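# Set up folding table by wall and park utility cart

## Task

Put the folding table upright on its legs next to the wall so that every part of it lies within the blue tape outline and none of it overlaps the tape. Park the utility cart in the yellow bay so that all four wheels sit inside the taped area and none rests on the tape. Failure conditions: the coffee table is not upright at the end, or the robot has fallen or is left tilted. Anything that stays in position only because the robot is holding it does not count.

## Robot and tools

Robot: a Hello Robot Stretch 4 with a single arm. It has an omni-wheel base, a lift that rides up a mast, an arm that telescopes forward, a wrist with yaw, pitch and roll joints, and a two-finger gripper. It stands about 1.6 m tall. The base rim reaches at most 0.23 m from the base origin. There are four cameras on the body: head_camera, head_left_camera, head_right_camera and wrist_camera. Loose objects may occasionally get nudged by something other than the robot.

Frames: the base frame has its origin on the floor below the base centre, with x forward, y to the left and z up. The odometry frame is the base frame as it was when the scene began. hand_pose is a point between the open fingertips, expressed in the base frame. With all wrist joints at zero its axes line up with the base axes, but the printed position may be somewhat off.

execute_actions: the argument "actions" is a list holding one action, or no action at all. An empty list simply returns the state and images. An action contains "base", "joints" or both, and may add "pace" and "contact_limits". Alternatively it contains only {"end_of_arm": "enable_torque"}, which turns any wrist or gripper motor that switched itself off back on and makes it hold its current position. All motions in one action start together and may finish at different times.
- "base" takes exactly one relative move, measured from where the base last reported itself. translate_m: straight drive in metres, forward positive, -2 to 2. strafe_m: sideways in metres, left positive, -2 to 2. rotate_rad: turn in place in radians, counter-clockwise (left) positive, -3.2 to 3.2.
- "joints" maps joint names to absolute targets, not offsets. lift_m 0 to 1.2. arm_m 0 to 0.55 (extension). wrist_yaw_rad -1.134 to 4.276 (0 points forward, positive turns left, 3.14 is folded back; above 3.4 the arm may obstruct). wrist_pitch_rad -1.117 to 4.259 (0 level, 1.57 pointing down). wrist_roll_rad -1.117 to 4.259 (0 keeps the fingers level; positive is clockwise viewed from behind the gripper). gripper_m -0.038 to 0.141, the fingertip gap in metres (negative values make the fingers press together). Done tolerances: ±0.004 for lift, arm and gripper; ±0.02 for yaw and roll; ±0.05 for pitch. A joint target outside its range is clipped and the result mentions it. Any other out-of-range value, or an unknown key, causes the whole call to be rejected with no motion.
- "pace": "slow", "default", "fast" or "max". Base top speeds are 0.1/0.3/0.4/0.6 m/s and 1/2/3/4 rad/s respectively. When lift_m is above 0.2 at the start of a move, these are further reduced, down to 0.3 m/s and 1 rad/s at full height.
- "contact_limits": {"arm_m": value} from 0 (softest) to 0.75 (firmest), default 0.5. It sets how hard the arm may push before it stops.
- "cameras": a list of camera names, or "all". If it is null or omitted you get every camera; [] gives no images. An unknown name rejects the call. The "pictures" line lists the image order.
Each action lasts at most 15 s. Any part you leave out of an action can still be driving toward its earlier target without the status showing it. If a result reports a stop, the remaining calls in that same reply do not run.

wait: "seconds" 0 to 10. Nothing new is commanded, and it returns state and images.
zoom_image: "camera" plus "region" [x0, y0, x1, y1] in pixels with the origin at top-left, at most 504x504. It works only on full images from the latest result. Image sizes: head_camera 420x560, head fisheyes 420x672, wrist_camera 616x392.
finished_scene: "scene" is the current scene number. It is final and reports whether the task succeeded, so call it only once the result is stable without the robot's help. Replying without any tool call ends everything.

Readings: lidar_m gives 12 distances in metres from the base origin, one per 30-degree sector. Sector 1 is straight ahead and the rest go counter-clockwise (4 left, 7 behind, 10 right). "-" means nothing was seen, or something is closer than 0.25 m. The lidar sees from about 0.15 m up to robot height, so table tops register. It may miss transparent objects, thin legs and much of what lies behind the robot. wrist_depth_mm is a 7x7 grid of median depths, 100 to 2000 mm, read from the top left; it includes the robot's own body and skips transparent things. base_odometry comes from wheel counts only, so slipping shows up as travel. Heading runs from -3.142 to 3.142, left positive. If turned_by_wheels and turned_by_imu differ by more than about 0.1 rad, there was a collision or slip, and the heading error is roughly their difference. base_tilt in degrees is positive when leaning forward or right, with a fixed bias of up to about 1.5 degrees. motor_effort is a percentage, positive toward higher joint values, with the peak in brackets; it is noisy and has a fixed bias. For wheel_0..2, positive means turning the base right.

Statuses: "done"; "off_target" means it stopped short and may still be pushing. "contact_stop_at_<key>" means it hit something and that part goes slack, so a slack lift can sink and slack wheels can roll. "limit_stop_at_<name>" is a built-in limit, and "time_out" means the move ran out of time. After these stops the old target is dropped. "limit_stop_at_tilt" means a lean above 6 degrees: lift, arm and wheels go slack and ignore commands until the lean decreases. "limit_stop_at_own_body" means a self-collision was prevented; you may move away from the body, and it is likely when the wrist is pitched up (below -0.2) and rolled (below -0.4 or above 4). "torque_fault" means a wrist or gripper motor overloaded, for example when the gripper is pressed into something or holds more than about 2 kg while level; send enable_torque. on_its_own reports anything not commanded, and "held at" shows a target rather than a position. Any moving part resumes holding once you command it again.

Gripping: command gripper_m below the object's width. Lower values squeeze harder and pull the object in toward the wrist. The gripper reading does not confirm a grasp; a firm squeeze shows as a clear change in gripper effort. If the fingertips get stuck on a surface, raise the lift. To unfold at the start, send lift_m 0.4 with wrist_yaw_rad 0.

Avoid: turning or driving with more than 1 kg held at arm_m above 0.2, especially at fast paces. Avoid steady hard pushes or pulls with the gripper raised high or at a high contact limit. Avoid driving onto low objects, knocking over the coffee table, dropping things, slamming into objects and torque faults.

Each tool is called after "Call:" in YAML: its name, and indented under it one key for each argument.

## Session

Call:
execute_actions:
  actions: []

Scene clock: 0.00 s.
base_odometry: x=+0.000 y=+0.000 heading=+0.000 (m, m, rad; odometry frame)
turned_by_wheels: +0.000 (rad since the last result)
turned_by_imu: +0.000 (rad since the last result)
base_tilt: forward=-0.4 right=+0.0 (deg)
lidar_m: 0.89 1.05 1.60 1.54 1.56 1.11 1.08 1.11 1.01 0.95 1.00 1.52
base_status: not commanded
joint_positions: lift_m=+0.141 arm_m=+0.000 wrist_yaw_rad=+3.180 wrist_pitch_rad=-0.007 wrist_roll_rad=+0.010 gripper_m=+0.057
joint_status: not commanded
motor_effort: lift_m=+18 arm_m=+0 wrist_yaw_rad=-1 wrist_pitch_rad=-7 wrist_roll_rad=+1 gripper_m=+0 wheel_0=+0 wheel_1=+0 wheel_2=+0 (%)
hand_pose: x=-0.1207 y=+0.0763 z=+0.3218 quat_wxyz=(-0.019, +0.004, +0.005, +1.000) (m; base frame)
wrist_depth_mm: - - 137 1182 1118 1138 1098 / - - 137 1160 1160 1118 1098 / - 110 138 1160 1160 1138 1118 / 145 142 191 1205 1160 1138 1118 / 213 1255 1255 1205 1182 1138 1118 / 214 1078 199 1008 200 1118 1098 / 216 715 759 - 768 732 788
pictures: head_camera, head_left_camera, head_right_camera, wrist_camera
Images, in order (width x height): head_camera 420x560, head_left_camera 420x672, head_right_camera 420x672, wrist_camera 616x392.

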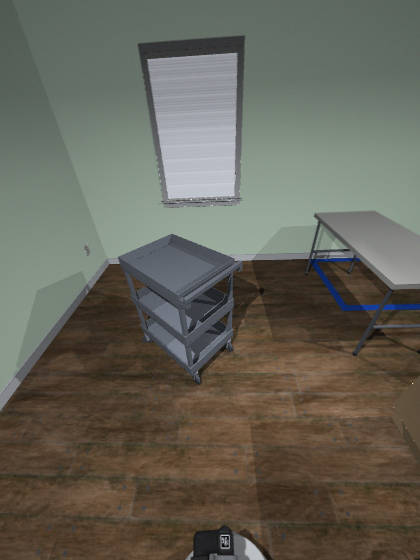

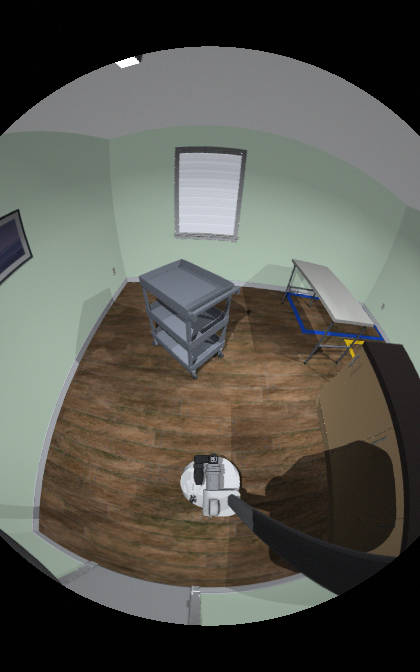

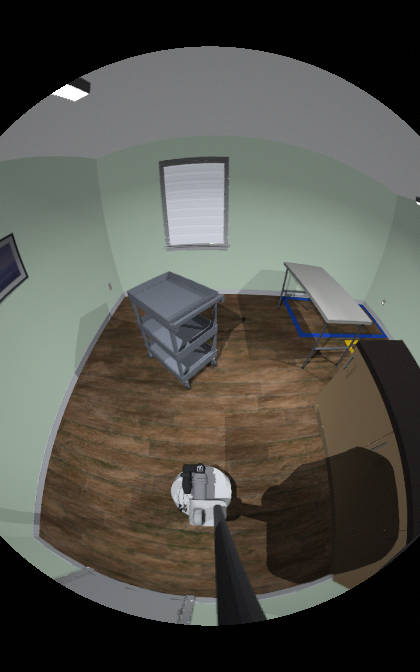

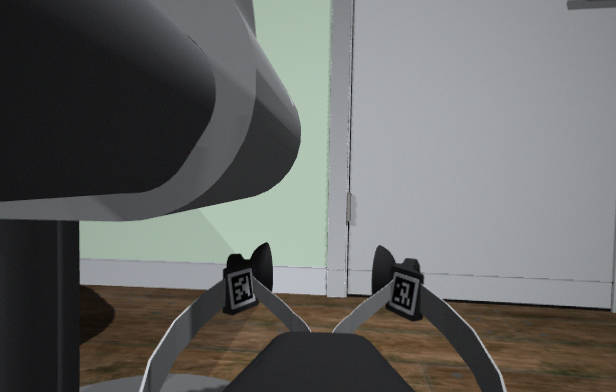

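Go look closer.

Call:
execute_actions:
  actions:
    - {"base":{"strafe_m":-0.55}}
  cameras: []

Call:
execute_actions:
  actions:
    - {"base":{"translate_m":1.0}}
  cameras: []

Call:
execute_actions:
  actions:
    - {"base":{"rotate_rad":-1.0}}
  cameras: ["head_camera","head_left_camera"]

Scene clock: 6.67 s.
base_odometry: x=+0.000 y=-0.550 heading=+0.000 (m, m, rad; odometry frame)
turned_by_wheels: +0.000 (rad since the last result)
turned_by_imu: -0.004 (rad since the last result)
base_tilt: forward=-0.4 right=+0.1 (deg)
lidar_m: 1.91 1.09 2.17 2.11 1.52 1.14 1.09 0.59 0.42 0.41 0.44 0.61
base_status: done
joint_positions: lift_m=+0.141 arm_m=+0.000 wrist_yaw_rad=+3.180 wrist_pitch_rad=-0.007 wrist_roll_rad=+0.010 gripper_m=+0.057
joint_status: not commanded
motor_effort: lift_m=+18(18) arm_m=+0(0) wrist_yaw_rad=-1(1) wrist_pitch_rad=-6(7) wrist_roll_rad=+1(0) gripper_m=-3(3) wheel_0=+1(12) wheel_1=-2(13) wheel_2=+0(2) (%)
hand_pose: x=-0.1207 y=+0.0763 z=+0.3218 quat_wxyz=(-0.019, +0.004, +0.005, +1.000) (m; base frame)
wrist_depth_mm: - - 137 1205 1160 1138 1118 / - - 137 1205 1160 1160 1098 / - 110 138 1229 1182 1160 1118 / 146 142 190 1229 1205 1160 1138 / 213 946 1281 1205 1182 1160 1138 / 215 991 198 1008 200 1118 1138 / 216 715 759 - 778 732 788
pictures: none
No camera images: the call's "cameras" was empty. Leave "cameras" out to get every camera's image.

Scene clock: 11.50 s.
base_odometry: x=+1.000 y=-0.550 heading=+0.000 (m, m, rad; odometry frame)
turned_by_wheels: +0.000 (rad since the last result)
turned_by_imu: -0.002 (rad since the last result)
base_tilt: forward=-0.4 right=+0.1 (deg)
lidar_m: 1.63 1.66 0.44 0.49 2.18 2.18 1.70 0.63 0.51 0.48 0.49 0.67
base_status: done
joint_positions: lift_m=+0.141 arm_m=+0.000 wrist_yaw_rad=+3.180 wrist_pitch_rad=-0.007 wrist_roll_rad=+0.010 gripper_m=+0.057
joint_status: not commanded
motor_effort: lift_m=+18(18) arm_m=+0(0) wrist_yaw_rad=-2(2) wrist_pitch_rad=-6(7) wrist_roll_rad=+1(0) gripper_m=-1(2) wheel_0=+2(10) wheel_1=+3(9) wheel_2=-2(16) (%)
hand_pose: x=-0.1207 y=+0.0763 z=+0.3218 quat_wxyz=(-0.019, +0.004, +0.005, +1.000) (m; base frame)
wrist_depth_mm: - - 137 - - - - / - - 137 - - - - / - 110 138 - - - - / 146 142 190 - - - - / 213 1025 1537 1921 1921 1983 - / 214 976 198 1008 200 1118 1138 / 216 715 759 - 778 732 788
pictures: none
No camera images: the call's "cameras" was empty. Leave "cameras" out to get every camera's image.

Scene clock: 13.20 s.
base_odometry: x=+1.000 y=-0.550 heading=-0.999 (m, m, rad; odometry frame)
turned_by_wheels: -0.999 (rad since the last result)
turned_by_imu: -1.017 (rad since the last result)
base_tilt: forward=-0.3 right=-0.1 (deg)
lidar_m: 0.51 0.73 1.64 1.75 0.44 0.51 2.22 2.14 1.43 0.56 0.52 0.48
base_status: done
joint_positions: lift_m=+0.141 arm_m=+0.000 wrist_yaw_rad=+3.180 wrist_pitch_rad=-0.007 wrist_roll_rad=+0.010 gripper_m=+0.057
joint_status: not commanded
motor_effort: lift_m=+18(18) arm_m=-1(1) wrist_yaw_rad=-1(2) wrist_pitch_rad=-8(7) wrist_roll_rad=+0(1) gripper_m=-1(2) wheel_0=+4(7) wheel_1=+5(12) wheel_2=+4(5) (%)
hand_pose: x=-0.1207 y=+0.0763 z=+0.3218 quat_wxyz=(-0.019, +0.004, +0.005, +1.000) (m; base frame)
wrist_depth_mm: - - 137 - - 1983 1756 / - - 137 - - 1921 530 / - 110 138 - - 741 676 / 146 142 190 - - 1921 1708 / 214 1808 1863 1921 1983 1499 1708 / 214 1078 198 991 200 661 559 / 216 723 759 - 768 715 699
pictures: head_camera, head_left_camera
Images, in order (width x height): head_camera 420x560, head_left_camera 420x672.

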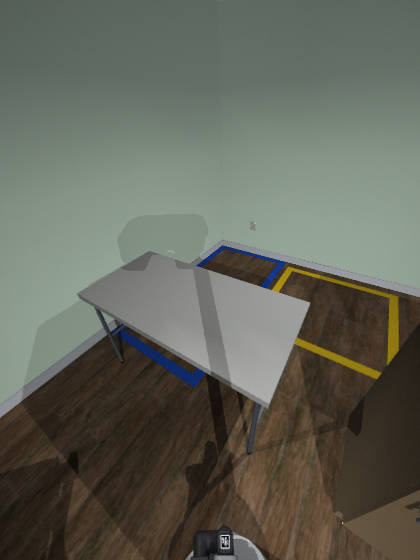

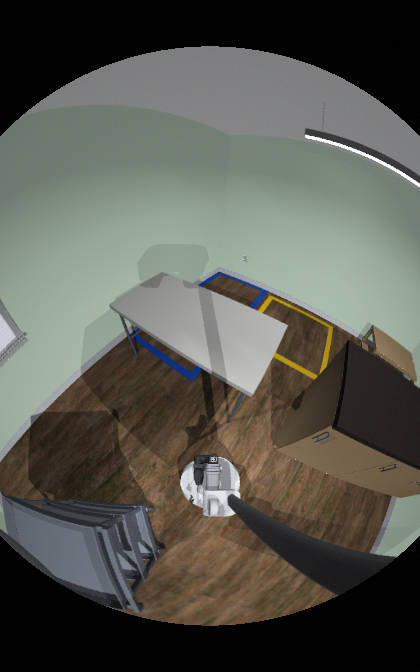

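Call:
execute_actions:
  actions:
    - {"base":{"rotate_rad":-0.571}}
  cameras: []

Call:
execute_actions:
  actions:
    - {"base":{"strafe_m":0.25}}
  cameras: []

Call:
execute_actions:
  actions:
    - {"base":{"translate_m":0.8},"pace":"slow"}
  cameras: ["head_camera","head_left_camera"]

Scene clock: 19.70 s.
base_odometry: x=+1.000 y=-0.550 heading=-1.569 (m, m, rad; odometry frame)
turned_by_wheels: -0.570 (rad since the last result)
turned_by_imu: -0.582 (rad since the last result)
base_tilt: forward=-0.4 right=+0.2 (deg)
lidar_m: 0.47 0.50 0.68 1.63 1.72 0.45 0.50 2.17 2.15 1.59 0.62 0.52
base_status: done
joint_positions: lift_m=+0.141 arm_m=+0.000 wrist_yaw_rad=+3.180 wrist_pitch_rad=-0.007 wrist_roll_rad=+0.010 gripper_m=+0.057
joint_status: not commanded
motor_effort: lift_m=+18(18) arm_m=+0(1) wrist_yaw_rad=-2(2) wrist_pitch_rad=-7(7) wrist_roll_rad=+1(0) gripper_m=-3(1) wheel_0=+2(8) wheel_1=+3(11) wheel_2=+5(9) (%)
hand_pose: x=-0.1207 y=+0.0763 z=+0.3218 quat_wxyz=(-0.019, +0.004, +0.005, +1.000) (m; base frame)
wrist_depth_mm: - - 137 - 991 917 - / - - 137 - 640 564 - / - 110 138 707 699 640 931 / 146 142 190 - - - - / 213 1863 1863 866 1138 1025 1756 / 214 1078 198 768 200 603 1060 / 216 715 768 - 574 707 788
pictures: none
No camera images: the call's "cameras" was empty. Leave "cameras" out to get every camera's image.

Scene clock: 21.83 s.
base_odometry: x=+1.250 y=-0.549 heading=-1.569 (m, m, rad; odometry frame)
turned_by_wheels: +0.000 (rad since the last result)
turned_by_imu: +0.000 (rad since the last result)
base_tilt: forward=-0.4 right=-0.1 (deg)
lidar_m: 0.46 0.48 0.70 1.37 1.43 0.65 0.41 0.50 2.40 1.68 0.68 0.49
base_status: done
joint_positions: lift_m=+0.141 arm_m=+0.000 wrist_yaw_rad=+3.180 wrist_pitch_rad=-0.007 wrist_roll_rad=+0.010 gripper_m=+0.057
joint_status: not commanded
motor_effort: lift_m=+18(18) arm_m=+0(1) wrist_yaw_rad=-2(2) wrist_pitch_rad=-6(6) wrist_roll_rad=+1(0) gripper_m=-2(2) wheel_0=+0(10) wheel_1=+3(11) wheel_2=+0(3) (%)
hand_pose: x=-0.1207 y=+0.0763 z=+0.3218 quat_wxyz=(-0.019, +0.004, +0.005, +1.000) (m; base frame)
wrist_depth_mm: - - 137 931 976 - - / - - 137 574 - - - / - 110 138 585 788 - - / 145 142 191 - - - - / 213 1756 917 991 1025 1708 1983 / 215 991 198 585 200 1098 1138 / 216 715 759 - 768 732 798
pictures: none
No camera images: the call's "cameras" was empty. Leave "cameras" out to get every camera's image.

action 0: "base": translate_m = 0.8 would last too long for one action: at the pace "slow" translate_m can be at most 0.766 in either direction: name a faster pace, or command the rest in another action

Call:
execute_actions:
  actions:
    - {"base":{"translate_m":0.75},"pace":"slow"}
  cameras: ["head_camera","head_left_camera"]

Scene clock: 32.83 s.
base_odometry: x=+1.252 y=-1.299 heading=-1.569 (m, m, rad; odometry frame)
turned_by_wheels: +0.000 (rad since the last result)
turned_by_imu: -0.005 (rad since the last result)
base_tilt: forward=-0.2 right=-0.1 (deg)
lidar_m: 0.25 0.25 0.25 0.25 0.25 1.97 1.21 2.96 0.55 0.25 0.25 0.25
base_status: done
joint_positions: lift_m=+0.141 arm_m=+0.000 wrist_yaw_rad=+3.180 wrist_pitch_rad=-0.007 wrist_roll_rad=+0.010 gripper_m=+0.057
joint_status: not commanded
motor_effort: lift_m=+18(18) arm_m=+0(0) wrist_yaw_rad=-1(1) wrist_pitch_rad=-8(6) wrist_roll_rad=-1(1) gripper_m=-2(2) wheel_0=+11(12) wheel_1=+1(9) wheel_2=-12(24) (%)
hand_pose: x=-0.1207 y=+0.0763 z=+0.3218 quat_wxyz=(-0.019, +0.004, +0.005, +1.000) (m; base frame)
wrist_depth_mm: - - 137 - - - - / - - 137 1430 1756 - - / - 110 138 1308 - - - / 146 142 191 - - - - / 213 1808 1576 1430 1708 1983 1921 / 215 1060 198 991 200 1138 1138 / 216 715 759 - 768 732 798
pictures: head_camera, head_left_camera
Images, in order (width x height): head_camera 420x560, head_left_camera 420x672.

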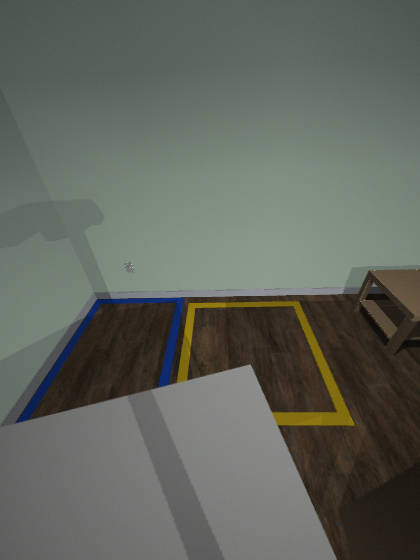

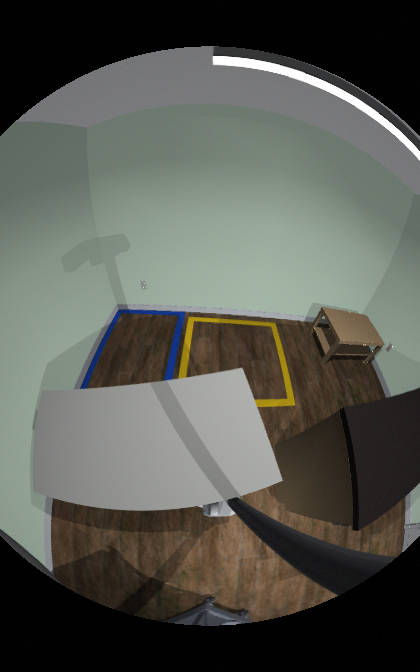

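Mast is pushing; rotating. Continue.

Call:
execute_actions:
  actions:
    - {"base":{"translate_m":0.6},"pace":"slow"}
  cameras: ["head_left_camera"]

Scene clock: 42.13 s.
base_odometry: x=+1.253 y=-1.898 heading=-1.569 (m, m, rad; odometry frame)
turned_by_wheels: +0.000 (rad since the last result)
turned_by_imu: -0.004 (rad since the last result)
base_tilt: forward=-0.6 right=+0.0 (deg)
lidar_m: 0.25 0.25 0.25 0.25 0.25 0.25 1.80 0.75 0.62 1.23 0.25 0.25
base_status: done
joint_positions: lift_m=+0.141 arm_m=+0.000 wrist_yaw_rad=+3.180 wrist_pitch_rad=-0.007 wrist_roll_rad=+0.010 gripper_m=+0.057
joint_status: not commanded
motor_effort: lift_m=+18(18) arm_m=-1(1) wrist_yaw_rad=-2(2) wrist_pitch_rad=-6(6) wrist_roll_rad=+0(0) gripper_m=-1(2) wheel_0=+7(12) wheel_1=+8(9) wheel_2=-20(20) (%)
hand_pose: x=-0.1207 y=+0.0763 z=+0.3218 quat_wxyz=(-0.019, +0.004, +0.005, +1.000) (m; base frame)
wrist_depth_mm: - - 137 - - - - / - - 137 - - - - / - 110 138 1921 - - - / 145 142 191 - - - - / 213 1618 1921 1863 1983 - 1921 / 215 1060 199 1008 199 1138 1138 / 216 715 759 - 768 732 788
pictures: head_left_camera
Images, in order (width x height): head_left_camera 420x672.

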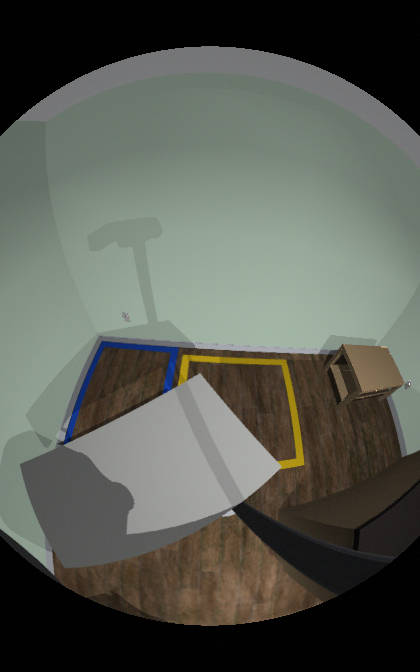

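Call:
execute_actions:
  actions:
    - {"base":{"translate_m":0.3},"pace":"slow"}
  cameras: []

Call:
execute_actions:
  actions:
    - {"base":{"strafe_m":0.3},"pace":"slow"}
  cameras: ["head_left_camera"]

Scene clock: 48.83 s.
base_odometry: x=+1.253 y=-2.198 heading=-1.569 (m, m, rad; odometry frame)
turned_by_wheels: +0.000 (rad since the last result)
turned_by_imu: -0.002 (rad since the last result)
base_tilt: forward=-0.5 right=+0.0 (deg)
lidar_m: 0.25 0.25 0.25 0.25 0.25 0.25 2.12 0.80 0.86 1.33 0.25 0.25
base_status: done
joint_positions: lift_m=+0.141 arm_m=+0.000 wrist_yaw_rad=+3.180 wrist_pitch_rad=-0.007 wrist_roll_rad=+0.010 gripper_m=+0.057
joint_status: not commanded
motor_effort: lift_m=+18(18) arm_m=-1(1) wrist_yaw_rad=-1(1) wrist_pitch_rad=-6(6) wrist_roll_rad=+1(1) gripper_m=+0(1) wheel_0=+8(9) wheel_1=+7(11) wheel_2=-10(24) (%)
hand_pose: x=-0.1207 y=+0.0763 z=+0.3218 quat_wxyz=(-0.019, +0.004, +0.005, +1.000) (m; base frame)
wrist_depth_mm: - - 137 - - - 768 / - - 137 - - - - / - 110 138 - - - - / 146 142 191 - - - - / 213 1160 1808 1863 1983 1983 1756 / 215 1042 198 1008 200 1118 1118 / 216 723 759 - 778 732 788
pictures: none
No camera images: the call's "cameras" was empty. Leave "cameras" out to get every camera's image.

Scene clock: 52.97 s.
base_odometry: x=+1.553 y=-2.197 heading=-1.569 (m, m, rad; odometry frame)
turned_by_wheels: +0.000 (rad since the last result)
turned_by_imu: +0.000 (rad since the last result)
base_tilt: forward=-0.6 right=+0.2 (deg)
lidar_m: 0.25 0.25 0.25 0.25 0.25 0.25 0.25 1.20 1.02 1.61 0.25 0.25
base_status: done
joint_positions: lift_m=+0.141 arm_m=+0.000 wrist_yaw_rad=+3.180 wrist_pitch_rad=-0.007 wrist_roll_rad=+0.010 gripper_m=+0.057
joint_status: not commanded
motor_effort: lift_m=+18(18) arm_m=+0(0) wrist_yaw_rad=-1(1) wrist_pitch_rad=-6(7) wrist_roll_rad=+0(0) gripper_m=-1(2) wheel_0=-8(9) wheel_1=+10(14) wheel_2=+0(2) (%)
hand_pose: x=-0.1207 y=+0.0763 z=+0.3218 quat_wxyz=(-0.019, +0.004, +0.005, +1.000) (m; base frame)
wrist_depth_mm: - - 137 - - - 1708 / - - 137 - - - 1708 / - 110 138 - - - 1708 / 145 142 190 - - - 1576 / 213 1863 1808 1863 1921 1983 1576 / 215 1060 198 1008 200 1042 1138 / 216 715 759 - 778 715 798
pictures: head_left_camera
Images, in order (width x height): head_left_camera 420x672.

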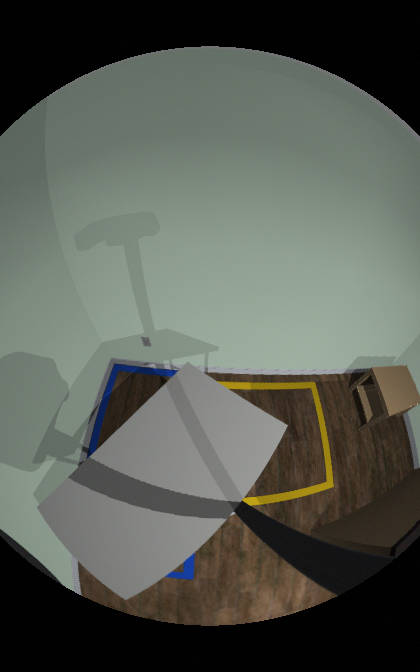

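Call:
execute_actions:
  actions:
    - {"base":{"strafe_m":-0.45}}
  cameras: []

Call:
execute_actions:
  actions:
    - {"base":{"translate_m":0.25}}
  cameras: []

Call:
execute_actions:
  actions:
    - {"base":{"strafe_m":0.6},"pace":"slow"}
  cameras: ["head_left_camera"]

Scene clock: 60.97 s.
base_odometry: x=+1.103 y=-2.198 heading=-1.569 (m, m, rad; odometry frame)
turned_by_wheels: +0.000 (rad since the last result)
turned_by_imu: -0.003 (rad since the last result)
base_tilt: forward=-0.5 right=-0.1 (deg)
lidar_m: 1.01 0.26 0.25 0.27 0.42 2.23 2.13 0.73 0.87 1.18 1.20 1.03
base_status: done
joint_positions: lift_m=+0.141 arm_m=+0.000 wrist_yaw_rad=+3.180 wrist_pitch_rad=-0.007 wrist_roll_rad=+0.010 gripper_m=+0.057
joint_status: not commanded
motor_effort: lift_m=+18(18) arm_m=+0(0) wrist_yaw_rad=-2(2) wrist_pitch_rad=-7(7) wrist_roll_rad=+2(1) gripper_m=-3(1) wheel_0=+2(12) wheel_1=-3(12) wheel_2=+0(1) (%)
hand_pose: x=-0.1207 y=+0.0763 z=+0.3218 quat_wxyz=(-0.019, +0.004, +0.005, +1.000) (m; base frame)
wrist_depth_mm: - - 137 - - - - / - - 137 - - - - / - 110 138 - - - - / 146 142 190 - - - - / 213 891 1430 1921 1921 1983 - / 214 891 198 1008 200 1118 1138 / 216 715 759 - 778 732 788
pictures: none
No camera images: the call's "cameras" was empty. Leave "cameras" out to get every camera's image.

Scene clock: 63.27 s.
base_odometry: x=+1.103 y=-2.448 heading=-1.568 (m, m, rad; odometry frame)
turned_by_wheels: +0.001 (rad since the last result)
turned_by_imu: +0.000 (rad since the last result)
base_tilt: forward=-0.5 right=+0.1 (deg)
lidar_m: 0.75 0.80 0.25 0.25 0.26 0.83 2.37 0.94 1.23 1.14 1.07 0.79
base_status: done
joint_positions: lift_m=+0.141 arm_m=+0.000 wrist_yaw_rad=+3.180 wrist_pitch_rad=-0.007 wrist_roll_rad=+0.010 gripper_m=+0.057
joint_status: not commanded
motor_effort: lift_m=+18(18) arm_m=+0(1) wrist_yaw_rad=-1(1) wrist_pitch_rad=-7(6) wrist_roll_rad=+0(0) gripper_m=-3(2) wheel_0=+0(4) wheel_1=+10(8) wheel_2=-4(12) (%)
hand_pose: x=-0.1207 y=+0.0763 z=+0.3218 quat_wxyz=(-0.019, +0.004, +0.005, +1.000) (m; base frame)
wrist_depth_mm: - - 137 - - - - / - - 137 - - - - / - 110 138 - - - - / 146 142 190 - - - - / 213 1025 1366 1921 1921 1983 - / 215 1025 198 1008 200 1118 1160 / 216 715 759 - 778 732 798
pictures: none
No camera images: the call's "cameras" was empty. Leave "cameras" out to get every camera's image.

Scene clock: 70.40 s.
base_odometry: x=+1.703 y=-2.446 heading=-1.568 (m, m, rad; odometry frame)
turned_by_wheels: +0.000 (rad since the last result)
turned_by_imu: -0.001 (rad since the last result)
base_tilt: forward=-0.6 right=+0.2 (deg)
lidar_m: 0.25 0.25 0.25 0.25 0.25 0.25 0.25 1.40 1.32 1.75 1.11 0.27
base_status: done
joint_positions: lift_m=+0.141 arm_m=+0.000 wrist_yaw_rad=+3.180 wrist_pitch_rad=-0.007 wrist_roll_rad=+0.010 gripper_m=+0.057
joint_status: not commanded
motor_effort: lift_m=+18(18) arm_m=+0(0) wrist_yaw_rad=-3(18) wrist_pitch_rad=-7(7) wrist_roll_rad=+0(1) gripper_m=-2(2) wheel_0=-2(21) wheel_1=+5(14) wheel_2=-1(2) (%)
hand_pose: x=-0.1208 y=+0.0762 z=+0.3218 quat_wxyz=(-0.019, +0.004, +0.005, +1.000) (m; base frame)
wrist_depth_mm: - - 137 - - 809 809 / - - 137 - - - 1464 / - 110 138 - - - 1464 / 145 142 190 - - - 1366 / 213 1808 1863 1921 1708 1921 1397 / 214 1078 198 1008 199 1118 1138 / 216 715 759 - 778 732 788
pictures: head_left_camera
Images, in order (width x height): head_left_camera 420x672.

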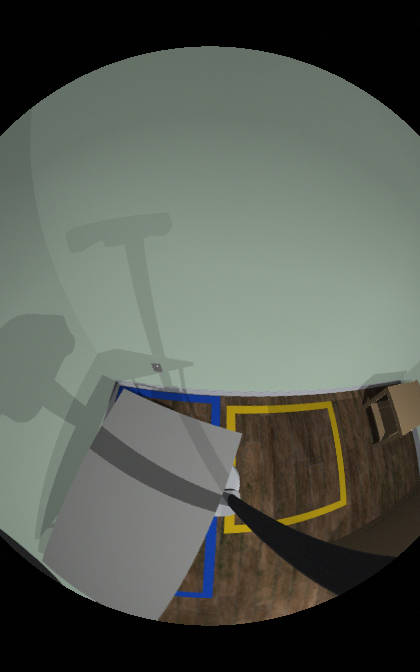

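Call:
execute_actions:
  actions:
    - {"base":{"strafe_m":0.2},"pace":"slow"}
  cameras: []

Call:
execute_actions:
  actions:
    - {"base":{"strafe_m":-0.9}}
  cameras: []

Call:
execute_actions:
  actions:
    - {"base":{"rotate_rad":1.6}}
  cameras: ["head_left_camera","head_camera"]

Scene clock: 78.10 s.
base_odometry: x=+1.903 y=-2.445 heading=-1.568 (m, m, rad; odometry frame)
turned_by_wheels: +0.000 (rad since the last result)
turned_by_imu: -0.001 (rad since the last result)
base_tilt: forward=-0.4 right=+0.0 (deg)
lidar_m: 0.25 0.25 0.25 0.25 0.25 0.25 0.25 1.68 1.46 1.96 1.11 0.25
base_status: done
joint_positions: lift_m=+0.141 arm_m=+0.000 wrist_yaw_rad=+3.180 wrist_pitch_rad=-0.007 wrist_roll_rad=+0.010 gripper_m=+0.057
joint_status: not commanded
motor_effort: lift_m=+18(18) arm_m=-1(0) wrist_yaw_rad=-3(4) wrist_pitch_rad=-6(7) wrist_roll_rad=-1(0) gripper_m=-2(3) wheel_0=-6(12) wheel_1=+9(16) wheel_2=+0(6) (%)
hand_pose: x=-0.1208 y=+0.0762 z=+0.3218 quat_wxyz=(-0.019, +0.004, +0.005, +1.000) (m; base frame)
wrist_depth_mm: - - 137 - 820 809 809 / - - 137 - - 1808 1098 / - 110 138 - - 1808 1118 / 146 142 190 - - 1618 1025 / 213 1863 1863 1863 1708 1618 1078 / 214 1060 198 1008 200 1138 1008 / 216 715 759 - 778 732 798
pictures: none
No camera images: the call's "cameras" was empty. Leave "cameras" out to get every camera's image.

Scene clock: 82.43 s.
base_odometry: x=+1.003 y=-2.448 heading=-1.568 (m, m, rad; odometry frame)
turned_by_wheels: +0.000 (rad since the last result)
turned_by_imu: -0.006 (rad since the last result)
base_tilt: forward=-0.5 right=+0.0 (deg)
lidar_m: 0.74 0.79 0.75 0.77 0.90 2.38 1.16 0.89 1.23 1.04 1.10 0.79
base_status: done
joint_positions: lift_m=+0.141 arm_m=+0.000 wrist_yaw_rad=+3.180 wrist_pitch_rad=-0.007 wrist_roll_rad=+0.010 gripper_m=+0.057
joint_status: not commanded
motor_effort: lift_m=+18(18) arm_m=+0(1) wrist_yaw_rad=-3(2) wrist_pitch_rad=-7(7) wrist_roll_rad=+0(0) gripper_m=-1(0) wheel_0=+0(9) wheel_1=-3(12) wheel_2=+0(3) (%)
hand_pose: x=-0.1208 y=+0.0762 z=+0.3218 quat_wxyz=(-0.019, +0.004, +0.005, +1.000) (m; base frame)
wrist_depth_mm: - - 137 - - - - / - - 137 - - - - / - 110 138 - - - - / 146 142 190 - - - - / 213 1008 1078 1863 1921 1921 - / 215 1025 198 1008 200 1118 1138 / 216 723 768 - 788 741 798
pictures: none
No camera images: the call's "cameras" was empty. Leave "cameras" out to get every camera's image.

Scene clock: 84.50 s.
base_odometry: x=+1.003 y=-2.448 heading=+0.031 (m, m, rad; odometry frame)
turned_by_wheels: +1.599 (rad since the last result)
turned_by_imu: +1.626 (rad since the last result)
base_tilt: forward=-0.5 right=+0.1 (deg)
lidar_m: 0.75 0.91 2.39 1.04 0.91 1.29 1.03 1.05 0.77 0.76 0.81 0.77
base_status: done
joint_positions: lift_m=+0.141 arm_m=+0.000 wrist_yaw_rad=+3.180 wrist_pitch_rad=-0.007 wrist_roll_rad=+0.010 gripper_m=+0.057
joint_status: not commanded
motor_effort: lift_m=+18(18) arm_m=-1(1) wrist_yaw_rad=-3(3) wrist_pitch_rad=-6(7) wrist_roll_rad=+0(0) gripper_m=-1(3) wheel_0=-4(10) wheel_1=-3(9) wheel_2=-4(14) (%)
hand_pose: x=-0.1208 y=+0.0762 z=+0.3218 quat_wxyz=(-0.019, +0.004, +0.005, +1.000) (m; base frame)
wrist_depth_mm: - - 137 - - - - / - - 137 - - - 1397 / - 110 138 1397 - - 1366 / 145 142 191 - - - 1366 / 213 1397 1430 1430 1921 1863 1366 / 215 1060 198 1008 200 1118 1138 / 216 715 759 - 778 741 788
pictures: head_camera, head_left_camera
Images, in order (width x height): head_camera 420x560, head_left_camera 420x672.

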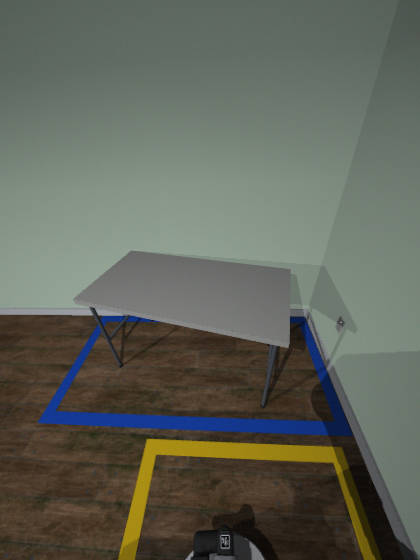

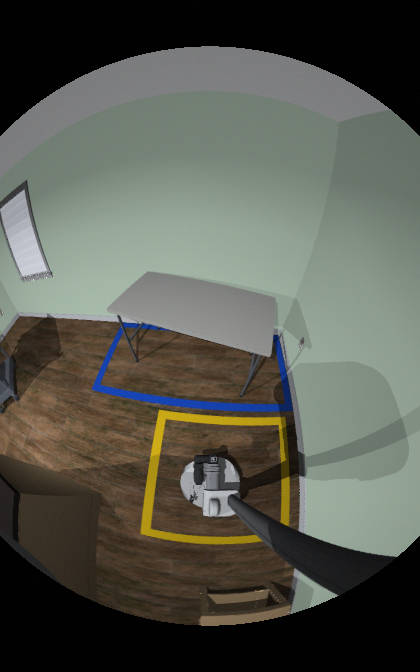

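Call:
execute_actions:
  actions:
    - {"base":{"strafe_m":-0.27}}
  cameras: []

Call:
execute_actions:
  actions:
    - {"base":{"translate_m":0.7},"pace":"slow"}
  cameras: []

Call:
execute_actions:
  actions:
    - {"base":{"translate_m":-0.7}}
  cameras: []

Call:
execute_actions:
  actions:
    - {"base":{"strafe_m":0.5}}
  cameras: ["head_camera"]

Scene clock: 91.53 s.
base_odometry: x=+1.011 y=-2.718 heading=+0.031 (m, m, rad; odometry frame)
turned_by_wheels: +0.000 (rad since the last result)
turned_by_imu: -0.002 (rad since the last result)
base_tilt: forward=-0.4 right=+0.0 (deg)
lidar_m: 0.70 0.83 1.48 1.16 1.18 1.09 1.06 0.68 0.50 0.48 0.52 0.75
base_status: done
joint_positions: lift_m=+0.141 arm_m=+0.000 wrist_yaw_rad=+3.180 wrist_pitch_rad=-0.007 wrist_roll_rad=+0.010 gripper_m=+0.057
joint_status: not commanded
motor_effort: lift_m=+18(18) arm_m=+0(1) wrist_yaw_rad=-3(3) wrist_pitch_rad=-7(6) wrist_roll_rad=-1(0) gripper_m=-3(2) wheel_0=+3(10) wheel_1=-1(12) wheel_2=+0(6) (%)
hand_pose: x=-0.1208 y=+0.0762 z=+0.3218 quat_wxyz=(-0.019, +0.004, +0.005, +1.000) (m; base frame)
wrist_depth_mm: - - 137 - - - - / - - 137 - - - 1921 / - 110 138 1182 - - 1863 / 146 142 190 - - - 1808 / 213 1008 1366 1430 1499 1983 1708 / 216 946 199 1008 200 1118 1138 / 216 715 759 - 778 732 788
pictures: none
No camera images: the call's "cameras" was empty. Leave "cameras" out to get every camera's image.

Scene clock: 99.80 s.
base_odometry: x=+1.711 y=-2.696 heading=+0.032 (m, m, rad; odometry frame)
turned_by_wheels: +0.000 (rad since the last result)
turned_by_imu: -0.003 (rad since the last result)
base_tilt: forward=-0.4 right=+0.2 (deg)
lidar_m: 0.25 0.25 0.31 2.62 1.50 1.63 1.76 0.72 0.53 0.51 0.56 0.25
base_status: done
joint_positions: lift_m=+0.141 arm_m=+0.000 wrist_yaw_rad=+3.180 wrist_pitch_rad=-0.007 wrist_roll_rad=+0.010 gripper_m=+0.057
joint_status: not commanded
motor_effort: lift_m=+18(18) arm_m=+0(0) wrist_yaw_rad=-3(3) wrist_pitch_rad=-8(6) wrist_roll_rad=+0(0) gripper_m=-2(3) wheel_0=+7(6) wheel_1=+7(8) wheel_2=-11(11) (%)
hand_pose: x=-0.1208 y=+0.0762 z=+0.3218 quat_wxyz=(-0.019, +0.004, +0.005, +1.000) (m; base frame)
wrist_depth_mm: - - 137 - - - - / - - 136 - - - 1808 / - 110 138 - - - 1808 / 146 142 190 - - - 1756 / 213 1060 1464 1921 1921 1983 1661 / 215 991 199 1008 200 1118 1138 / 216 715 759 - 768 741 778
pictures: none
No camera images: the call's "cameras" was empty. Leave "cameras" out to get every camera's image.

Scene clock: 103.63 s.
base_odometry: x=+1.011 y=-2.717 heading=+0.031 (m, m, rad; odometry frame)
turned_by_wheels: +0.000 (rad since the last result)
turned_by_imu: -0.002 (rad since the last result)
base_tilt: forward=-0.4 right=+0.1 (deg)
lidar_m: 0.84 0.95 1.48 1.14 1.17 1.10 1.07 0.69 0.50 0.49 0.53 0.77
base_status: done
joint_positions: lift_m=+0.141 arm_m=+0.000 wrist_yaw_rad=+3.180 wrist_pitch_rad=-0.007 wrist_roll_rad=+0.010 gripper_m=+0.057
joint_status: not commanded
motor_effort: lift_m=+18(18) arm_m=+0(0) wrist_yaw_rad=-3(3) wrist_pitch_rad=-7(6) wrist_roll_rad=+0(1) gripper_m=-2(0) wheel_0=-3(12) wheel_1=-3(7) wheel_2=+3(16) (%)
hand_pose: x=-0.1208 y=+0.0762 z=+0.3218 quat_wxyz=(-0.019, +0.004, +0.005, +1.000) (m; base frame)
wrist_depth_mm: - - 137 - - - - / - - 137 - - - 1983 / - 110 138 1182 - - 1863 / 146 142 190 - - - 1808 / 213 1008 1397 1464 1499 1983 1708 / 215 946 198 1008 200 1118 1138 / 216 715 759 - 778 732 788
pictures: none
No camera images: the call's "cameras" was empty. Leave "cameras" out to get every camera's image.

Scene clock: 106.63 s.
base_odometry: x=+0.995 y=-2.218 heading=+0.032 (m, m, rad; odometry frame)
turned_by_wheels: +0.000 (rad since the last result)
turned_by_imu: +0.001 (rad since the last result)
base_tilt: forward=-0.3 right=+0.0 (deg)
lidar_m: 0.92 1.03 2.45 1.01 0.69 0.94 1.06 1.10 1.02 0.99 1.05 0.94
base_status: done
joint_positions: lift_m=+0.141 arm_m=+0.000 wrist_yaw_rad=+3.180 wrist_pitch_rad=-0.007 wrist_roll_rad=+0.010 gripper_m=+0.057
joint_status: not commanded
motor_effort: lift_m=+18(18) arm_m=+0(1) wrist_yaw_rad=-2(3) wrist_pitch_rad=-7(7) wrist_roll_rad=+0(0) gripper_m=-1(2) wheel_0=-2(10) wheel_1=+3(11) wheel_2=+0(5) (%)
hand_pose: x=-0.1208 y=+0.0762 z=+0.3218 quat_wxyz=(-0.019, +0.004, +0.005, +1.000) (m; base frame)
wrist_depth_mm: - - 137 - - - 976 / - - 137 - - 1618 976 / - 110 138 - - 1618 960 / 146 142 190 - - 1576 946 / 213 1430 1336 1921 1921 1499 960 / 214 1060 198 1008 200 1118 946 / 216 715 759 - 778 732 788
pictures: head_camera
Images, in order (width x height): head_camera 420x560.

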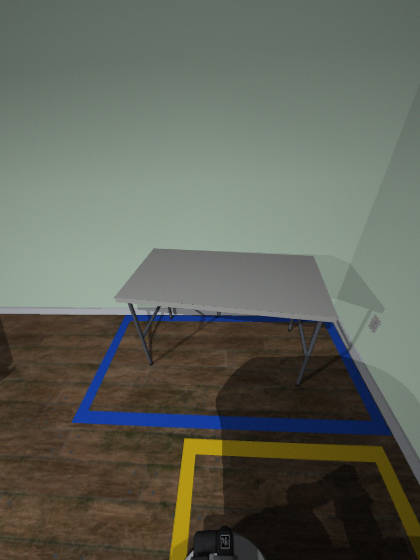

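Call:
execute_actions:
  actions:
    - {"base":{"strafe_m":0.4},"joints":{"lift_m":0.4,"wrist_yaw_rad":0,"gripper_m":0.14}}
  cameras: ["head_camera","wrist_camera"]

Scene clock: 113.37 s.
base_odometry: x=+0.983 y=-1.818 heading=+0.032 (m, m, rad; odometry frame)
turned_by_wheels: +0.000 (rad since the last result)
turned_by_imu: +0.000 (rad since the last result)
base_tilt: forward=-0.5 right=+0.0 (deg)
lidar_m: 1.00 1.74 1.94 1.67 0.37 0.36 1.15 1.19 1.44 1.39 1.24 1.00
base_status: done
joint_positions: lift_m=+0.400 arm_m=+0.000 wrist_yaw_rad=+0.001 wrist_pitch_rad=-0.007 wrist_roll_rad=+0.010 gripper_m=+0.140
joint_status: all done
motor_effort: lift_m=+20(22) arm_m=+0(1) wrist_yaw_rad=-3(8) wrist_pitch_rad=-8(7) wrist_roll_rad=-1(1) gripper_m=+1(1) wheel_0=-2(11) wheel_1=+3(11) wheel_2=+0(1) (%)
hand_pose: x=+0.4594 y=-0.0873 z=+0.5801 quat_wxyz=(+1.000, +0.005, -0.004, +0.000) (m; base frame)
wrist_depth_mm: 1464 1464 1430 1397 1366 1366 1336 / 1499 1499 1430 1397 1366 1366 1336 / 1499 1499 1430 1042 991 946 904 / 1499 1499 1464 1430 1397 1366 1336 / 1537 1537 1464 1430 1397 1397 1336 / 1537 1499 1464 1430 1397 1366 1336 / 1255 1255 1255 - 1281 1281 1308
pictures: head_camera, wrist_camera
Images, in order (width x height): head_camera 420x560, wrist_camera 616x392.

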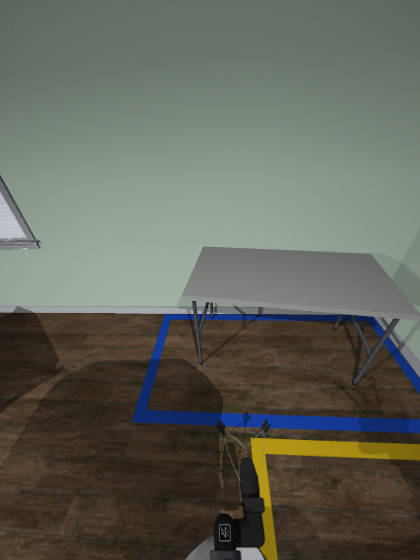

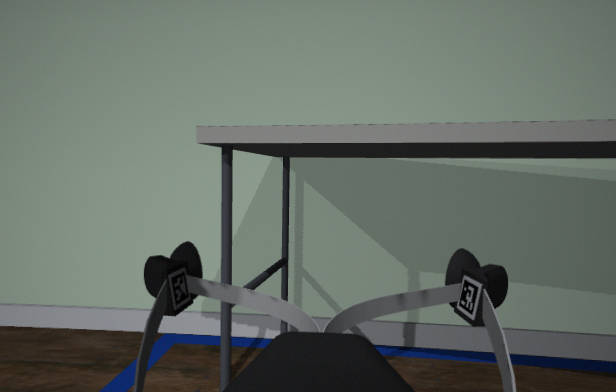

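Call:
execute_actions:
  actions:
    - {"base":{"translate_m":0.3}}
  cameras: []

Call:
execute_actions:
  actions:
    - {"base":{"strafe_m":0.19}}
  cameras: []

Call:
execute_actions:
  actions:
    - {"joints":{"arm_m":0.27}}
  cameras: ["head_camera","wrist_camera"]

Scene clock: 119.67 s.
base_odometry: x=+1.282 y=-1.809 heading=+0.032 (m, m, rad; odometry frame)
turned_by_wheels: +0.000 (rad since the last result)
turned_by_imu: -0.002 (rad since the last result)
base_tilt: forward=-0.3 right=+0.0 (deg)
lidar_m: 0.70 1.43 2.02 1.69 0.81 0.63 1.01 1.45 1.44 1.40 0.87 0.71
base_status: done
joint_positions: lift_m=+0.400 arm_m=+0.000 wrist_yaw_rad=+0.000 wrist_pitch_rad=-0.007 wrist_roll_rad=+0.010 gripper_m=+0.140
joint_status: not commanded
motor_effort: lift_m=+20(20) arm_m=+0(1) wrist_yaw_rad=-2(3) wrist_pitch_rad=-7(7) wrist_roll_rad=+1(1) gripper_m=+1(2) wheel_0=+3(9) wheel_1=+4(7) wheel_2=-3(16) (%)
hand_pose: x=+0.4594 y=-0.0873 z=+0.5801 quat_wxyz=(+1.000, +0.005, -0.004, +0.000) (m; base frame)
wrist_depth_mm: 1182 1160 1118 1098 1078 1078 1025 / 1182 1160 1138 1098 1078 1060 430 / 1205 1182 741 715 691 676 654 / 1229 1182 1160 1138 1098 1078 1060 / 1229 1205 1160 1138 1118 1098 1060 / 1229 1205 798 1138 1118 1098 1078 / 1229 1182 1160 - 1118 1098 1060
pictures: none
No camera images: the call's "cameras" was empty. Leave "cameras" out to get every camera's image.

Scene clock: 121.57 s.
base_odometry: x=+1.276 y=-1.619 heading=+0.032 (m, m, rad; odometry frame)
turned_by_wheels: +0.000 (rad since the last result)
turned_by_imu: +0.000 (rad since the last result)
base_tilt: forward=-0.5 right=-0.1 (deg)
lidar_m: 0.74 1.41 1.99 1.49 0.77 0.58 0.57 1.57 1.65 1.58 0.92 0.76
base_status: done
joint_positions: lift_m=+0.400 arm_m=+0.000 wrist_yaw_rad=+0.000 wrist_pitch_rad=-0.007 wrist_roll_rad=+0.010 gripper_m=+0.140
joint_status: not commanded
motor_effort: lift_m=+20(20) arm_m=+0(1) wrist_yaw_rad=-3(3) wrist_pitch_rad=-8(7) wrist_roll_rad=+1(0) gripper_m=+0(1) wheel_0=-1(7) wheel_1=+3(10) wheel_2=+0(7) (%)
hand_pose: x=+0.4594 y=-0.0873 z=+0.5801 quat_wxyz=(+1.000, +0.005, -0.004, +0.000) (m; base frame)
wrist_depth_mm: 1205 1160 1118 1118 1078 1060 1042 / 1205 1182 1138 1118 1098 1060 1042 / 1229 1182 1160 715 691 668 661 / 1205 1205 1160 1138 1118 1098 1060 / 1229 1205 1182 1138 1118 1098 1078 / 1255 1229 1160 891 1118 1098 1078 / 1229 1205 1182 - 1118 1098 1078
pictures: none
No camera images: the call's "cameras" was empty. Leave "cameras" out to get every camera's image.

Scene clock: 123.50 s.
base_odometry: x=+1.276 y=-1.619 heading=+0.032 (m, m, rad; odometry frame)
turned_by_wheels: +0.000 (rad since the last result)
turned_by_imu: -0.001 (rad since the last result)
base_tilt: forward=-0.5 right=-0.1 (deg)
lidar_m: 0.74 1.44 2.01 1.48 0.78 0.57 0.56 1.54 1.64 1.58 0.91 0.73
base_status: not commanded
joint_positions: lift_m=+0.400 arm_m=+0.269 wrist_yaw_rad=+0.000 wrist_pitch_rad=-0.007 wrist_roll_rad=+0.010 gripper_m=+0.140
joint_status: all done
motor_effort: lift_m=+20(20) arm_m=+6(6) wrist_yaw_rad=-2(3) wrist_pitch_rad=-5(7) wrist_roll_rad=+0(1) gripper_m=+2(1) wheel_0=-1(1) wheel_1=+3(3) wheel_2=+0(1) (%)
hand_pose: x=+0.7282 y=-0.0874 z=+0.5802 quat_wxyz=(+1.000, +0.005, -0.004, +0.000) (m; base frame)
wrist_depth_mm: 904 878 262 248 234 224 215 / 904 891 332 287 283 281 279 / 917 904 878 559 715 699 683 / 931 917 891 854 854 831 820 / 946 917 891 866 854 842 820 / 946 917 891 306 854 842 831 / 946 931 904 - 866 854 831
pictures: head_camera, wrist_camera
Images, in order (width x height): head_camera 420x560, wrist_camera 616x392.

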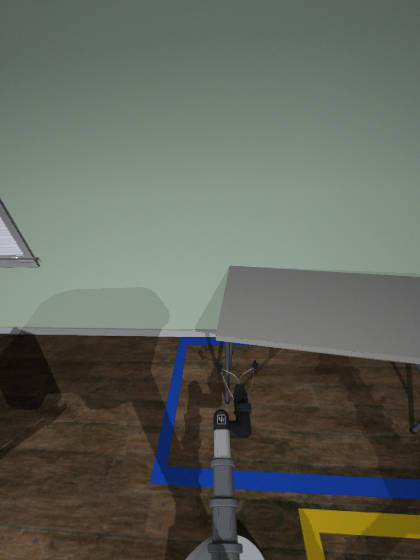

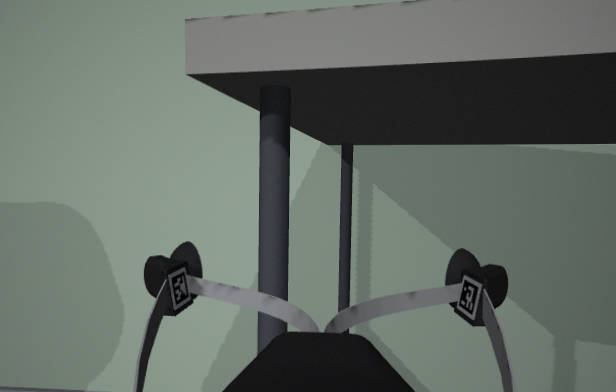

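Call:
execute_actions:
  actions:
    - {"base":{"strafe_m":0.03},"joints":{"arm_m":0.4}}
  cameras: []

Call:
execute_actions:
  actions:
    - {"joints":{"gripper_m":-0.03}}
  cameras: []

Call:
execute_actions:
  actions:
    - {"joints":{"arm_m":0.22},"pace":"slow"}
  cameras: []

Call:
execute_actions:
  actions:
    - {"joints":{"gripper_m":0.14}}
  cameras: []

Call:
execute_actions:
  actions:
    - {"joints":{"arm_m":0},"base":{"translate_m":-0.1}}
  cameras: ["head_camera","head_left_camera"]

Scene clock: 130.53 s.
base_odometry: x=+1.275 y=-1.589 heading=+0.032 (m, m, rad; odometry frame)
turned_by_wheels: +0.000 (rad since the last result)
turned_by_imu: -0.001 (rad since the last result)
base_tilt: forward=-0.3 right=+0.1 (deg)
lidar_m: 0.74 1.44 1.99 1.46 0.79 0.57 0.56 1.58 1.69 1.61 0.91 0.76
base_status: done
joint_positions: lift_m=+0.400 arm_m=+0.399 wrist_yaw_rad=+0.000 wrist_pitch_rad=-0.007 wrist_roll_rad=+0.010 gripper_m=+0.140
joint_status: all done
motor_effort: lift_m=+20(20) arm_m=+7(5) wrist_yaw_rad=-2(1) wrist_pitch_rad=-6(7) wrist_roll_rad=-1(1) gripper_m=-1(2) wheel_0=+0(5) wheel_1=+3(12) wheel_2=+0(1) (%)
hand_pose: x=+0.8582 y=-0.0874 z=+0.5802 quat_wxyz=(+1.000, +0.005, -0.004, +0.000) (m; base frame)
wrist_depth_mm: 778 759 182 164 178 177 177 / 778 768 750 166 285 283 281 / 788 768 750 167 707 699 691 / 788 778 759 170 723 715 699 / 798 788 768 172 723 707 699 / 809 788 768 170 683 715 707 / 820 798 778 - 741 723 715
pictures: none
No camera images: the call's "cameras" was empty. Leave "cameras" out to get every camera's image.

Scene clock: 133.10 s.
base_odometry: x=+1.275 y=-1.589 heading=+0.033 (m, m, rad; odometry frame)
turned_by_wheels: +0.000 (rad since the last result)
turned_by_imu: +0.000 (rad since the last result)
base_tilt: forward=-0.3 right=+0.2 (deg)
lidar_m: 0.73 1.41 1.99 1.45 0.80 0.59 0.57 1.57 1.65 1.62 0.93 0.74
base_status: not commanded
joint_positions: lift_m=+0.400 arm_m=+0.399 wrist_yaw_rad=+0.006 wrist_pitch_rad=-0.007 wrist_roll_rad=+0.010 gripper_m=-0.030
joint_status: all done
on_its_own: wrist_yaw_rad is at rest, and its effort (-19) is outside its rest range (-13 to +13)
motor_effort: lift_m=+20(20) arm_m=+7(7) wrist_yaw_rad=-19(22) wrist_pitch_rad=-7(7) wrist_roll_rad=+0(0) gripper_m=-12(14) wheel_0=+3(3) wheel_1=+4(3) wheel_2=+0(0) (%)
hand_pose: x=+0.8588 y=-0.0857 z=+0.5802 quat_wxyz=(+1.000, +0.005, -0.004, +0.003) (m; base frame)
wrist_depth_mm: 768 759 195 163 178 178 178 / 788 768 750 167 285 282 282 / 798 778 750 169 715 699 683 / 798 778 759 171 715 707 699 / 809 778 768 174 732 715 691 / 809 788 184 172 184 715 699 / 820 798 778 - 741 723 707
pictures: none
No camera images: the call's "cameras" was empty. Leave "cameras" out to get every camera's image.

Scene clock: 136.17 s.
base_odometry: x=+1.275 y=-1.589 heading=+0.033 (m, m, rad; odometry frame)
turned_by_wheels: +0.000 (rad since the last result)
turned_by_imu: -0.001 (rad since the last result)
base_tilt: forward=-0.4 right=+0.1 (deg)
lidar_m: 0.58 1.43 2.01 1.44 0.79 0.58 0.56 1.59 1.68 1.60 0.80 0.58
base_status: not commanded
joint_positions: lift_m=+0.400 arm_m=+0.222 wrist_yaw_rad=+0.002 wrist_pitch_rad=-0.007 wrist_roll_rad=+0.010 gripper_m=-0.030
joint_status: all done
motor_effort: lift_m=+20(20) arm_m=-11(10) wrist_yaw_rad=-6(30) wrist_pitch_rad=-7(7) wrist_roll_rad=+1(1) gripper_m=-17(16) wheel_0=+2(3) wheel_1=+3(3) wheel_2=+5(5) (%)
hand_pose: x=+0.6814 y=-0.0869 z=+0.5801 quat_wxyz=(+1.000, +0.005, -0.004, +0.001) (m; base frame)
wrist_depth_mm: 960 946 917 170 177 176 176 / 976 931 931 179 282 279 278 / 976 960 931 179 715 691 676 / 991 960 931 180 891 891 866 / 991 976 946 181 904 891 878 / 991 976 184 180 187 878 878 / 1008 976 960 - 917 891 878
pictures: none
No camera images: the call's "cameras" was empty. Leave "cameras" out to get every camera's image.

Scene clock: 138.73 s.
base_odometry: x=+1.275 y=-1.589 heading=+0.033 (m, m, rad; odometry frame)
turned_by_wheels: +0.000 (rad since the last result)
turned_by_imu: -0.001 (rad since the last result)
base_tilt: forward=-0.5 right=+0.1 (deg)
lidar_m: 0.57 1.45 2.01 1.44 0.77 0.58 0.55 1.57 1.68 1.60 0.82 0.60
base_status: not commanded
joint_positions: lift_m=+0.400 arm_m=+0.221 wrist_yaw_rad=-0.001 wrist_pitch_rad=-0.007 wrist_roll_rad=+0.010 gripper_m=+0.140
joint_status: all done
motor_effort: lift_m=+20(20) arm_m=-7(10) wrist_yaw_rad=+0(4) wrist_pitch_rad=-7(6) wrist_roll_rad=+0(1) gripper_m=+1(16) wheel_0=+2(2) wheel_1=+4(3) wheel_2=+5(5) (%)
hand_pose: x=+0.6805 y=-0.0876 z=+0.5801 quat_wxyz=(+1.000, +0.005, -0.004, +0.000) (m; base frame)
wrist_depth_mm: 960 931 917 172 177 176 177 / 960 946 917 182 282 281 279 / 976 946 931 182 715 691 683 / 991 960 946 182 891 878 866 / 991 976 946 182 904 891 866 / 991 976 946 178 917 878 878 / 1008 976 976 - 917 891 878
pictures: none
No camera images: the call's "cameras" was empty. Leave "cameras" out to get every camera's image.

Scene clock: 140.50 s.
base_odometry: x=+1.176 y=-1.592 heading=+0.033 (m, m, rad; odometry frame)
turned_by_wheels: +0.000 (rad since the last result)
turned_by_imu: -0.001 (rad since the last result)
base_tilt: forward=-0.3 right=+0.1 (deg)
lidar_m: 0.67 1.55 1.93 1.43 0.62 0.47 0.46 1.49 1.64 1.62 0.96 0.71
base_status: done
joint_positions: lift_m=+0.400 arm_m=+0.001 wrist_yaw_rad=+0.000 wrist_pitch_rad=-0.007 wrist_roll_rad=+0.010 gripper_m=+0.140
joint_status: all done
motor_effort: lift_m=+20(20) arm_m=-7(6) wrist_yaw_rad=-2(1) wrist_pitch_rad=-7(7) wrist_roll_rad=+1(0) gripper_m=+0(0) wheel_0=-3(7) wheel_1=-3(12) wheel_2=+2(10) (%)
hand_pose: x=+0.4605 y=-0.0875 z=+0.5801 quat_wxyz=(+1.000, +0.005, -0.004, +0.000) (m; base frame)
wrist_depth_mm: 1255 1281 1229 1229 1160 1138 1138 / 1308 1281 1255 1205 1182 1160 1138 / 1308 1255 1255 715 699 676 661 / 1308 1308 1255 1229 1229 1182 1160 / 1336 1336 1281 1255 1229 1182 1160 / 1366 1308 1281 508 1229 1205 1182 / 1255 1255 1255 - 1229 1205 1182
pictures: head_camera, head_left_camera
Images, in order (width x height): head_camera 420x560, head_left_camera 420x672.

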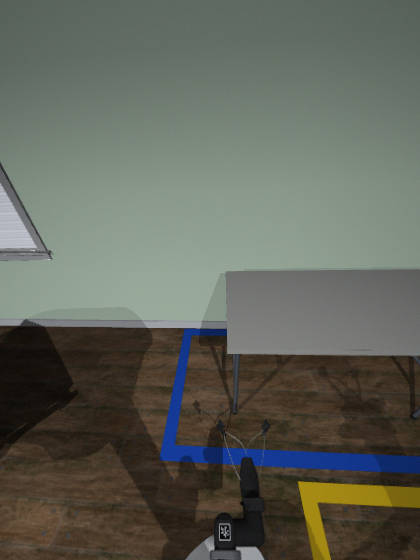

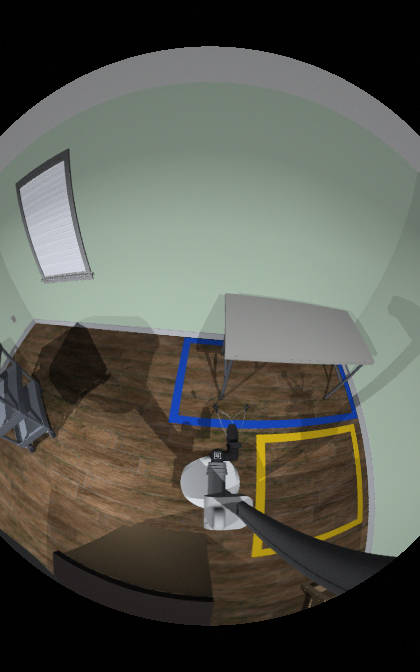

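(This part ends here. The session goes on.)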